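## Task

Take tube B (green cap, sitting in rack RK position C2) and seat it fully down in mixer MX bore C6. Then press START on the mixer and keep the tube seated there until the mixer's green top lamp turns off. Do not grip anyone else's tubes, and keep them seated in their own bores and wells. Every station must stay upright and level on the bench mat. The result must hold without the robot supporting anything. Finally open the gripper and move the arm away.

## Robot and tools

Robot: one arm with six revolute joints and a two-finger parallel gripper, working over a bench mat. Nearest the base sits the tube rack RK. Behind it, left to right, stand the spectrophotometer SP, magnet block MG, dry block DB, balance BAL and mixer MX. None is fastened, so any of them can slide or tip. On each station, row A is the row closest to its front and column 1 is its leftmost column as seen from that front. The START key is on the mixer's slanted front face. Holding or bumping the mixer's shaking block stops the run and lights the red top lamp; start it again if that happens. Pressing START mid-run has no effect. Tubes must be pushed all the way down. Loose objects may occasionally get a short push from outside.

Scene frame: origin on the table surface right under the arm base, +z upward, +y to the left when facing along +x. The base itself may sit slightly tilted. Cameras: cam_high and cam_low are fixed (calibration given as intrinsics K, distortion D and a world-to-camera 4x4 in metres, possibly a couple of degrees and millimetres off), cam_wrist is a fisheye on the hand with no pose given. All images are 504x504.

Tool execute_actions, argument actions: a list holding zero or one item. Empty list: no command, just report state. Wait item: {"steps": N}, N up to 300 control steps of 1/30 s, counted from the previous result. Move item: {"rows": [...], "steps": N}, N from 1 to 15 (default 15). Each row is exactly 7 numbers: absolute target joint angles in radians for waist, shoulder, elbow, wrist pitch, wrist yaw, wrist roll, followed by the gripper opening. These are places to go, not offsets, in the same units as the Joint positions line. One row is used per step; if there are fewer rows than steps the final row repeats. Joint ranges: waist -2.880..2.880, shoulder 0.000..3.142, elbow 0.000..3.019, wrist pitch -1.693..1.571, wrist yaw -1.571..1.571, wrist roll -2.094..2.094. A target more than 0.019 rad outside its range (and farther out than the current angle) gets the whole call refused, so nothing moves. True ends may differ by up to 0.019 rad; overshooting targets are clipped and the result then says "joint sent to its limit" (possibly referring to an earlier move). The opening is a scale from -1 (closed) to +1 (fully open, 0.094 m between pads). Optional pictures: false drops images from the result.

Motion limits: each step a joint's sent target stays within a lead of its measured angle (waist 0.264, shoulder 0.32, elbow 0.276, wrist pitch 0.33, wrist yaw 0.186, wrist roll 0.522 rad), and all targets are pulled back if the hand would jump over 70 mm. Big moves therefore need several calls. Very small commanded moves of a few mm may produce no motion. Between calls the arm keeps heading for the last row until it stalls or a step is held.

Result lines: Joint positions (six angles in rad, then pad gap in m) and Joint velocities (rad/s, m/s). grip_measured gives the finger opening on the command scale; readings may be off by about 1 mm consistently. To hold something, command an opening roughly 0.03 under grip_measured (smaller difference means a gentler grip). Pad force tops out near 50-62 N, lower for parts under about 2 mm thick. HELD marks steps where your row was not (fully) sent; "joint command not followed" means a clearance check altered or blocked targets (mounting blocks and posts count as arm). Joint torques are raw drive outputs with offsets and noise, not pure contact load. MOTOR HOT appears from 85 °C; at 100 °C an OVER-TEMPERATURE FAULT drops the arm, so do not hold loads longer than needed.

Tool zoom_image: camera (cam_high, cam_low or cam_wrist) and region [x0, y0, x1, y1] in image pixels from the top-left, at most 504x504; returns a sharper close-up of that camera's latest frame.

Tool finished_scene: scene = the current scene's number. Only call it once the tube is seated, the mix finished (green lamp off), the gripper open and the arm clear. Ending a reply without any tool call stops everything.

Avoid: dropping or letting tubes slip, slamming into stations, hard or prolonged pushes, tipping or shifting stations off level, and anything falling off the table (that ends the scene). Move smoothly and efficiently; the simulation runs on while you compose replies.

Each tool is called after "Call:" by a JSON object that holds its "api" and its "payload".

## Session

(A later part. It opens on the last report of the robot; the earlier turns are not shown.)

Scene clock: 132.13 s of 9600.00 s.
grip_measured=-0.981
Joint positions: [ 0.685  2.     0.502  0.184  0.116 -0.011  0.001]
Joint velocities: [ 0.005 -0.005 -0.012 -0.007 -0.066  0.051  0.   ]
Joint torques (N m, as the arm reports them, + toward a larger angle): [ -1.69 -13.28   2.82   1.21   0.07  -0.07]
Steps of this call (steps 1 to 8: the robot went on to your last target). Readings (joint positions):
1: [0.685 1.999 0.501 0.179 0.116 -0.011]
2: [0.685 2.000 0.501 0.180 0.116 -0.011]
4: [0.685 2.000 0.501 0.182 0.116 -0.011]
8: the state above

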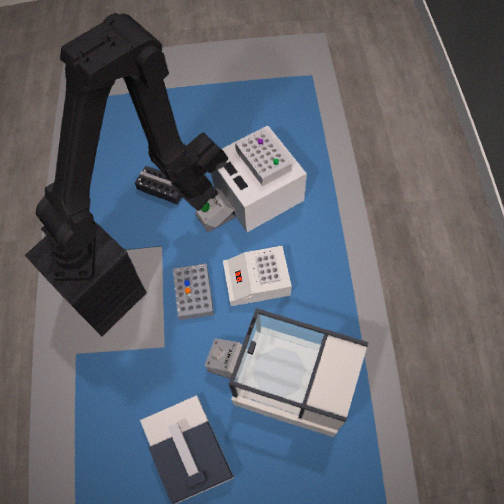

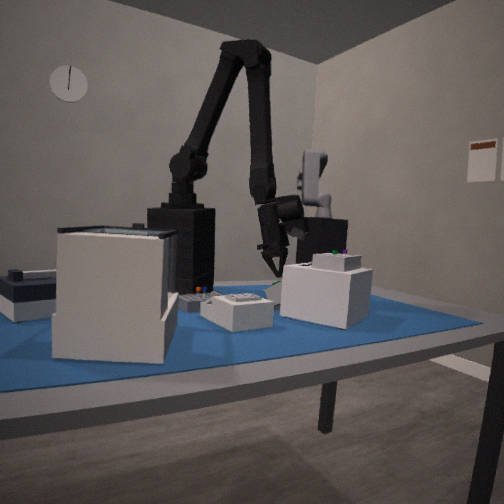

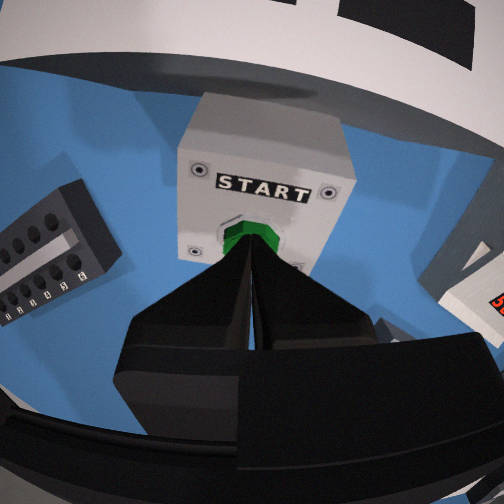

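Call:
{"api": "execute_actions", "payload": {"actions": [{"rows":[[0.669,2.006,0.51,0.21,0.118,-0.02,-1],[0.669,2.012,0.51,0.215,0.118,-0.02,-1],[0.669,2.018,0.51,0.22,0.118,-0.02,-1],[0.668,2.024,0.51,0.225,0.118,-0.02,-1],[0.668,2.03,0.51,0.23,0.118,-0.02,-1],[0.668,2.036,0.51,0.235,0.118,-0.02,-1],[0.667,2.042,0.51,0.24,0.118,-0.02,-1],[0.667,2.048,0.51,0.245,0.118,-0.02,-1],[0.667,2.054,0.51,0.25,0.118,-0.02,-1],[0.667,2.06,0.51,0.255,0.118,-0.02,-1],[0.667,2.066,0.51,0.26,0.118,-0.02,-1],[0.667,2.072,0.51,0.265,0.118,-0.02,-1],[0.667,2.078,0.51,0.27,0.118,-0.02,-1]],"steps":15}], "pictures": false}}

Call:
{"api": "execute_actions", "payload": {"actions": [{"steps":8}]}}

Call:
{"api": "zoom_image", "payload": {"camera": "cam_low", "region": [230,210,330,310]}}

Scene clock: 135.97 s of 9600.00 s.
grip_measured=-0.981
Joint positions: [ 0.683  2.055  0.502  0.246  0.117 -0.011  0.001]
Joint velocities: [-0.005  0.015  0.022  0.012 -0.007  0.022 -0.001]
Joint torques (N m, as the arm reports them, + toward a larger angle): [ -1.82 -11.06   1.99   1.16   0.01  -0.07]
Steps of this call (steps 1 to 15: the robot went on to your last target; steps 16 to 100: nothing new was sent; steps 101 to 115: all 15 steps of this action). Readings (joint positions):
101: [0.685 2.000 0.502 0.185 0.116 -0.011]
102: [0.685 2.000 0.502 0.187 0.116 -0.011]
104: [0.685 2.003 0.502 0.196 0.116 -0.011]
108: [0.684 2.025 0.502 0.216 0.116 -0.011]
115: the state above

Scene clock: 136.23 s of 9600.00 s.
grip_measured=-0.981
Joint positions: [ 0.683  2.055  0.502  0.247  0.117 -0.011  0.001]
Joint velocities: [-0.005 -0.005  0.017 -0.017 -0.051 -0.066 -0.002]
Joint torques (N m, as the arm reports them, + toward a larger angle): [ -1.66 -11.11   1.94   1.42   0.    -0.08]
Steps of this call (steps 1 to 8: the robot went on to your last target). Readings (joint positions):
1: [0.683 2.055 0.502 0.247 0.117 -0.011]
2: [0.683 2.055 0.502 0.247 0.117 -0.011]
4: [0.683 2.055 0.502 0.247 0.117 -0.011]
8: the state above

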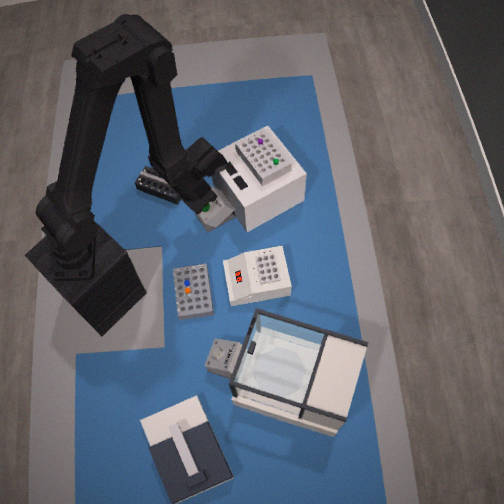

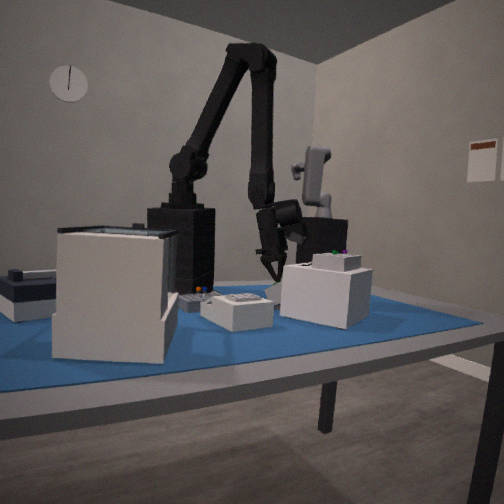

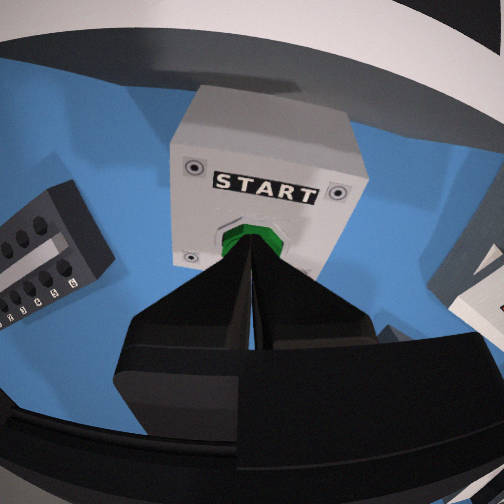

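Region (230, 210, 330, 310) of cam_low's 504x504 image, scaled by 5.040, with more detail than that image has.

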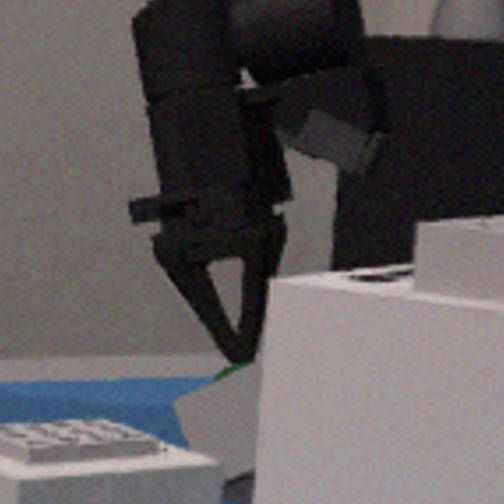

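Call:
{"api": "execute_actions", "payload": {"actions": [{"rows":[[0.667,2.083,0.51,0.27,0.118,-0.02,-1],[0.667,2.088,0.51,0.27,0.118,-0.02,-1],[0.667,2.093,0.51,0.27,0.118,-0.02,-1],[0.667,2.098,0.51,0.27,0.118,-0.02,-1],[0.667,2.103,0.51,0.27,0.118,-0.02,-1],[0.667,2.108,0.51,0.27,0.118,-0.02,-1]],"steps":15}]}}

Call:
{"api": "zoom_image", "payload": {"camera": "cam_high", "region": [185,115,315,245]}}

Scene clock: 138.97 s of 9600.00 s.
grip_measured=-0.981
Joint positions: [ 0.683  2.068  0.503  0.264  0.12  -0.011  0.001]
Joint velocities: [-0.005  0.005  0.012 -0.007 -0.081 -0.095  0.   ]
Joint torques (N m, as the arm reports them, + toward a larger angle): [-1.83 -9.48  1.84  0.83 -0.08 -0.07]
Steps of this call (steps 1 to 15: the robot went on to your last target; steps 16 to 67: nothing new was sent; steps 68 to 82: all 15 steps of this action). Readings (joint positions):
68: [0.683 2.056 0.502 0.247 0.117 -0.011]
69: [0.683 2.057 0.502 0.248 0.117 -0.011]
71: [0.683 2.060 0.502 0.252 0.118 -0.011]
75: [0.683 2.068 0.503 0.263 0.119 -0.011]
82: the state above

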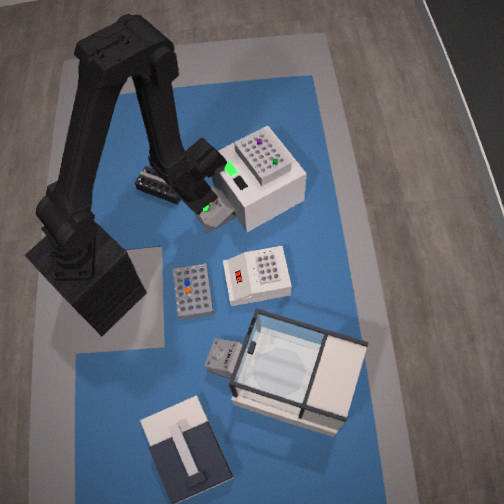

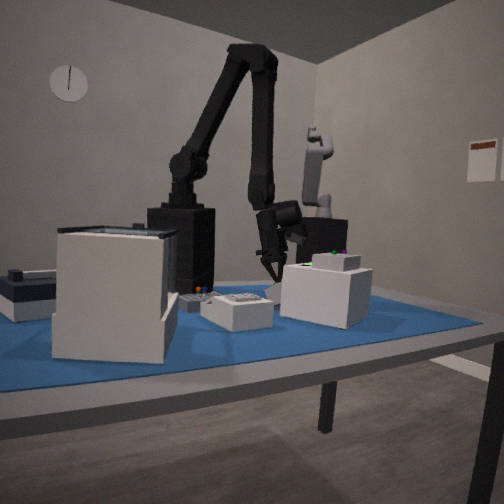

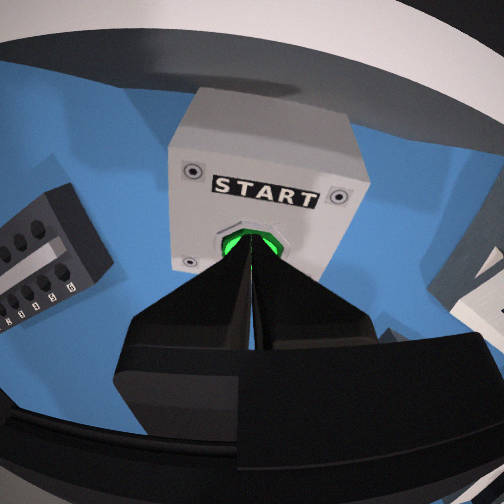

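Region (185, 115, 315, 245) of cam_high's 504x504 image, scaled by 3.877, with more detail than that image has.

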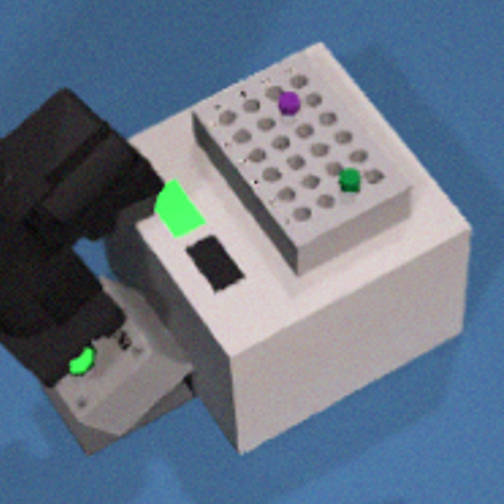

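Call:
{"api": "execute_actions", "payload": {"actions": [{"rows":[[0.68,2.08,0.505,0.255,0.118,-0.02,-1],[0.68,2.055,0.5,0.235,0.118,-0.02,-1],[0.68,2.03,0.495,0.21,0.118,-0.02,-1],[0.68,2.005,0.49,0.185,0.118,-0.02,-1],[0.68,1.98,0.485,0.16,0.118,-0.02,-1],[0.68,1.955,0.48,0.135,0.118,-0.02,-1],[0.68,1.93,0.475,0.11,0.118,-0.02,-1],[0.68,1.90,0.47,0.08,0.118,-0.02,-1],[0.68,1.87,0.465,0.05,0.118,-0.02,-1],[0.68,1.84,0.46,0.02,0.118,-0.02,-1],[0.68,1.81,0.455,-0.01,0.118,-0.02,-1],[0.68,1.78,0.45,-0.04,0.118,-0.02,-1],[0.68,1.75,0.445,-0.07,0.118,-0.02,-1],[0.68,1.72,0.44,-0.10,0.118,-0.02,-1],[0.68,1.69,0.44,-0.135,0.118,-0.02,-1]]}], "pictures": false}}

Call:
{"api": "execute_actions", "payload": {"actions": [{"rows":[[0.68,1.66,0.44,-0.175,0.118,-0.02,-1],[0.68,1.63,0.44,-0.215,0.118,-0.02,-1],[0.68,1.60,0.44,-0.255,0.118,-0.02,-1],[0.68,1.57,0.44,-0.295,0.118,-0.02,-0.95],[0.68,1.54,0.44,-0.335,0.118,-0.02,-0.9],[0.68,1.51,0.44,-0.375,0.118,-0.02,-0.85],[0.68,1.48,0.44,-0.415,0.118,-0.02,-0.8],[0.68,1.45,0.44,-0.455,0.118,-0.02,-0.8],[0.68,1.42,0.44,-0.495,0.118,-0.02,-0.8],[0.68,1.39,0.44,-0.535,0.118,-0.02,-0.8],[0.68,1.36,0.44,-0.575,0.118,-0.02,-0.8],[0.68,1.335,0.44,-0.61,0.118,-0.02,-0.8],[0.68,1.315,0.44,-0.635,0.118,-0.02,-0.8],[0.68,1.30,0.44,-0.655,0.118,-0.02,-0.8]],"steps":15}], "pictures": false}}

Call:
{"api": "execute_actions", "payload": {"actions": [{"steps":150}]}}

Scene clock: 144.37 s of 9600.00 s.
grip_measured=-0.981
Joint positions: [ 0.683  1.751  0.448 -0.06   0.117 -0.011  0.001]
Joint velocities: [ 0.005 -0.923 -0.076 -0.906 -0.007 -0.081  0.   ]
Joint torques (N m, as the arm reports them, + toward a larger angle): [ -0.87 -11.65   3.07   0.18   0.03  -0.07]
Steps of this call (steps 1 to 15: the robot went on to your last target; steps 16 to 147: nothing new was sent; steps 148 to 162: all 15 steps of this action). Readings (joint positions):
148: [0.683 2.068 0.503 0.264 0.120 -0.011]
149: [0.683 2.066 0.503 0.262 0.120 -0.011]
151: [0.683 2.048 0.500 0.238 0.117 -0.011]
155: [0.683 1.970 0.484 0.144 0.117 -0.011]
162: the state above

Scene clock: 144.87 s of 9600.00 s.
grip_measured=-0.802
Joint positions: [ 0.683  1.315  0.443 -0.611  0.117 -0.011  0.009]
Joint velocities: [-0.005 -0.532 -0.027 -0.51   0.007 -0.022 -0.001]
Joint torques (N m, as the arm reports them, + toward a larger angle): [-1.04 -6.3   6.34  0.01  0.03 -0.07]
Steps of this call (steps 1 to 15: all 15 steps of this action). Readings (joint positions):
1: [0.683 1.720 0.446 -0.094 0.117 -0.011]
2: [0.683 1.689 0.445 -0.130 0.117 -0.011]
4: [0.683 1.629 0.445 -0.206 0.117 -0.011]
8: [0.683 1.510 0.445 -0.365 0.117 -0.011]
15: the state above

Scene clock: 149.87 s of 9600.00 s.
grip_measured=-0.802
Joint positions: [ 0.683  1.294  0.44  -0.64   0.117 -0.011  0.009]
Joint velocities: [-0.015  0.005  0.002  0.007 -0.022 -0.022  0.   ]
Joint torques (N m, as the arm reports them, + toward a larger angle): [-0.94 -7.17  6.53 -0.31  0.03 -0.07]
Steps of this call (steps 1 to 30: the robot went on to your last target; steps 31 to 150: nothing new was sent). Readings (joint positions):
1: [0.683 1.301 0.442 -0.624 0.117 -0.011]
2: [0.683 1.294 0.442 -0.631 0.117 -0.011]
4: [0.683 1.294 0.442 -0.637 0.117 -0.011]
8: [0.683 1.294 0.440 -0.640 0.117 -0.011]
150: the state above
The arm was judged still, so your last target was given up. Only a new action makes it travel on or press farther. Fingers that are still opening or closing keep moving.

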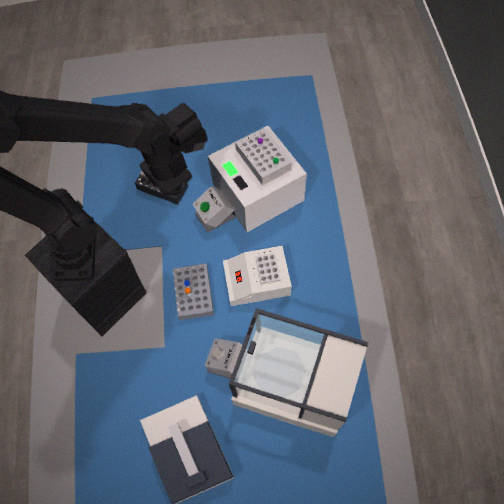

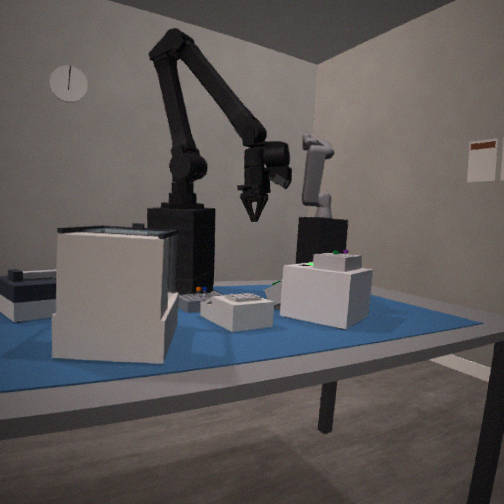

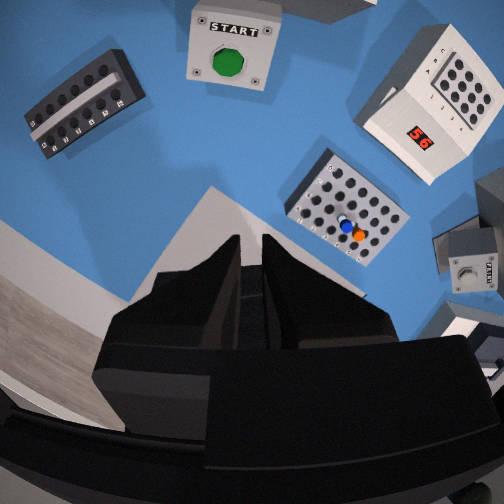

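Call:
{"api": "execute_actions", "payload": {"actions": [{"steps":150}]}}

Call:
{"api": "zoom_image", "payload": {"camera": "cam_low", "region": [290,190,390,290]}}

Scene clock: 154.87 s of 9600.00 s.
grip_measured=-0.802
Joint positions: [ 0.683  1.294  0.44  -0.64   0.117 -0.011  0.009]
Joint velocities: [-0.005  0.005 -0.007 -0.012 -0.051 -0.022 -0.   ]
Joint torques (N m, as the arm reports them, + toward a larger angle): [-1.17 -7.17  6.48 -0.26  0.03 -0.07]
Steps of this call (steps 1 to 150: nothing new was sent). Readings (joint positions):
1: [0.683 1.294 0.440 -0.640 0.117 -0.011]
2: [0.683 1.294 0.440 -0.640 0.117 -0.011]
4: [0.683 1.294 0.440 -0.640 0.117 -0.011]
8: [0.683 1.294 0.440 -0.640 0.117 -0.011]
150: the state above

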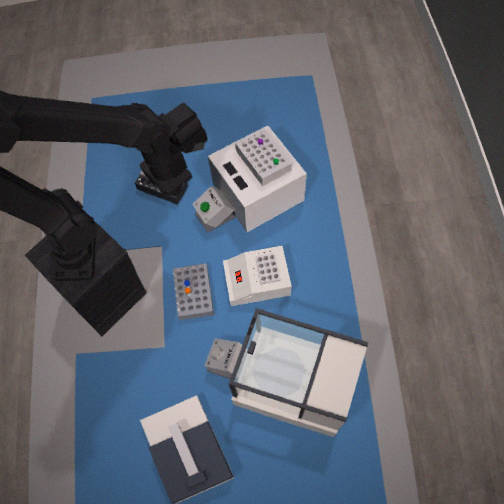

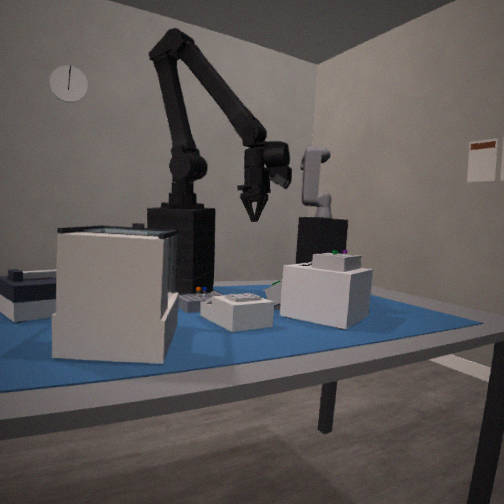

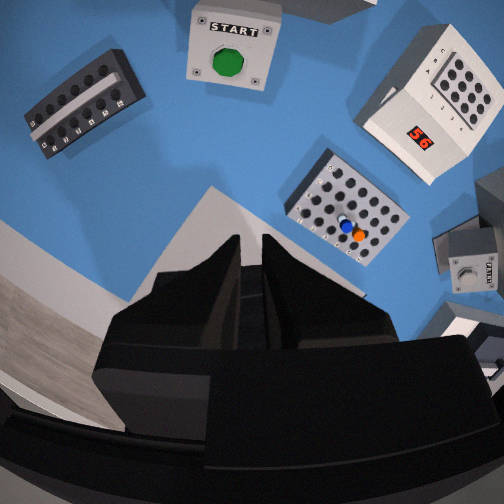

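Region (290, 190, 390, 290) of cam_low's 504x504 image, scaled by 5.040, with more detail than that image has.

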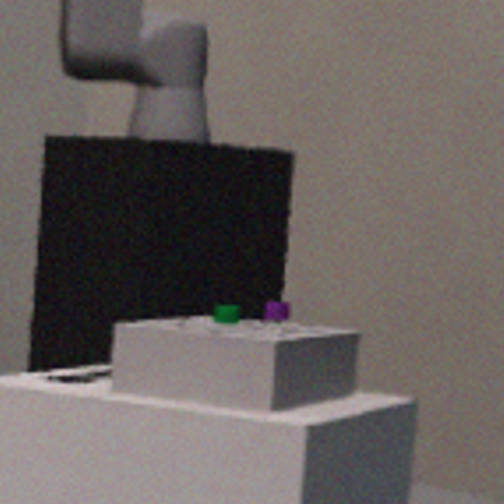

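Call:
{"api": "finished_scene", "payload": {"scene": 2}}

The scene is finished: the task was done.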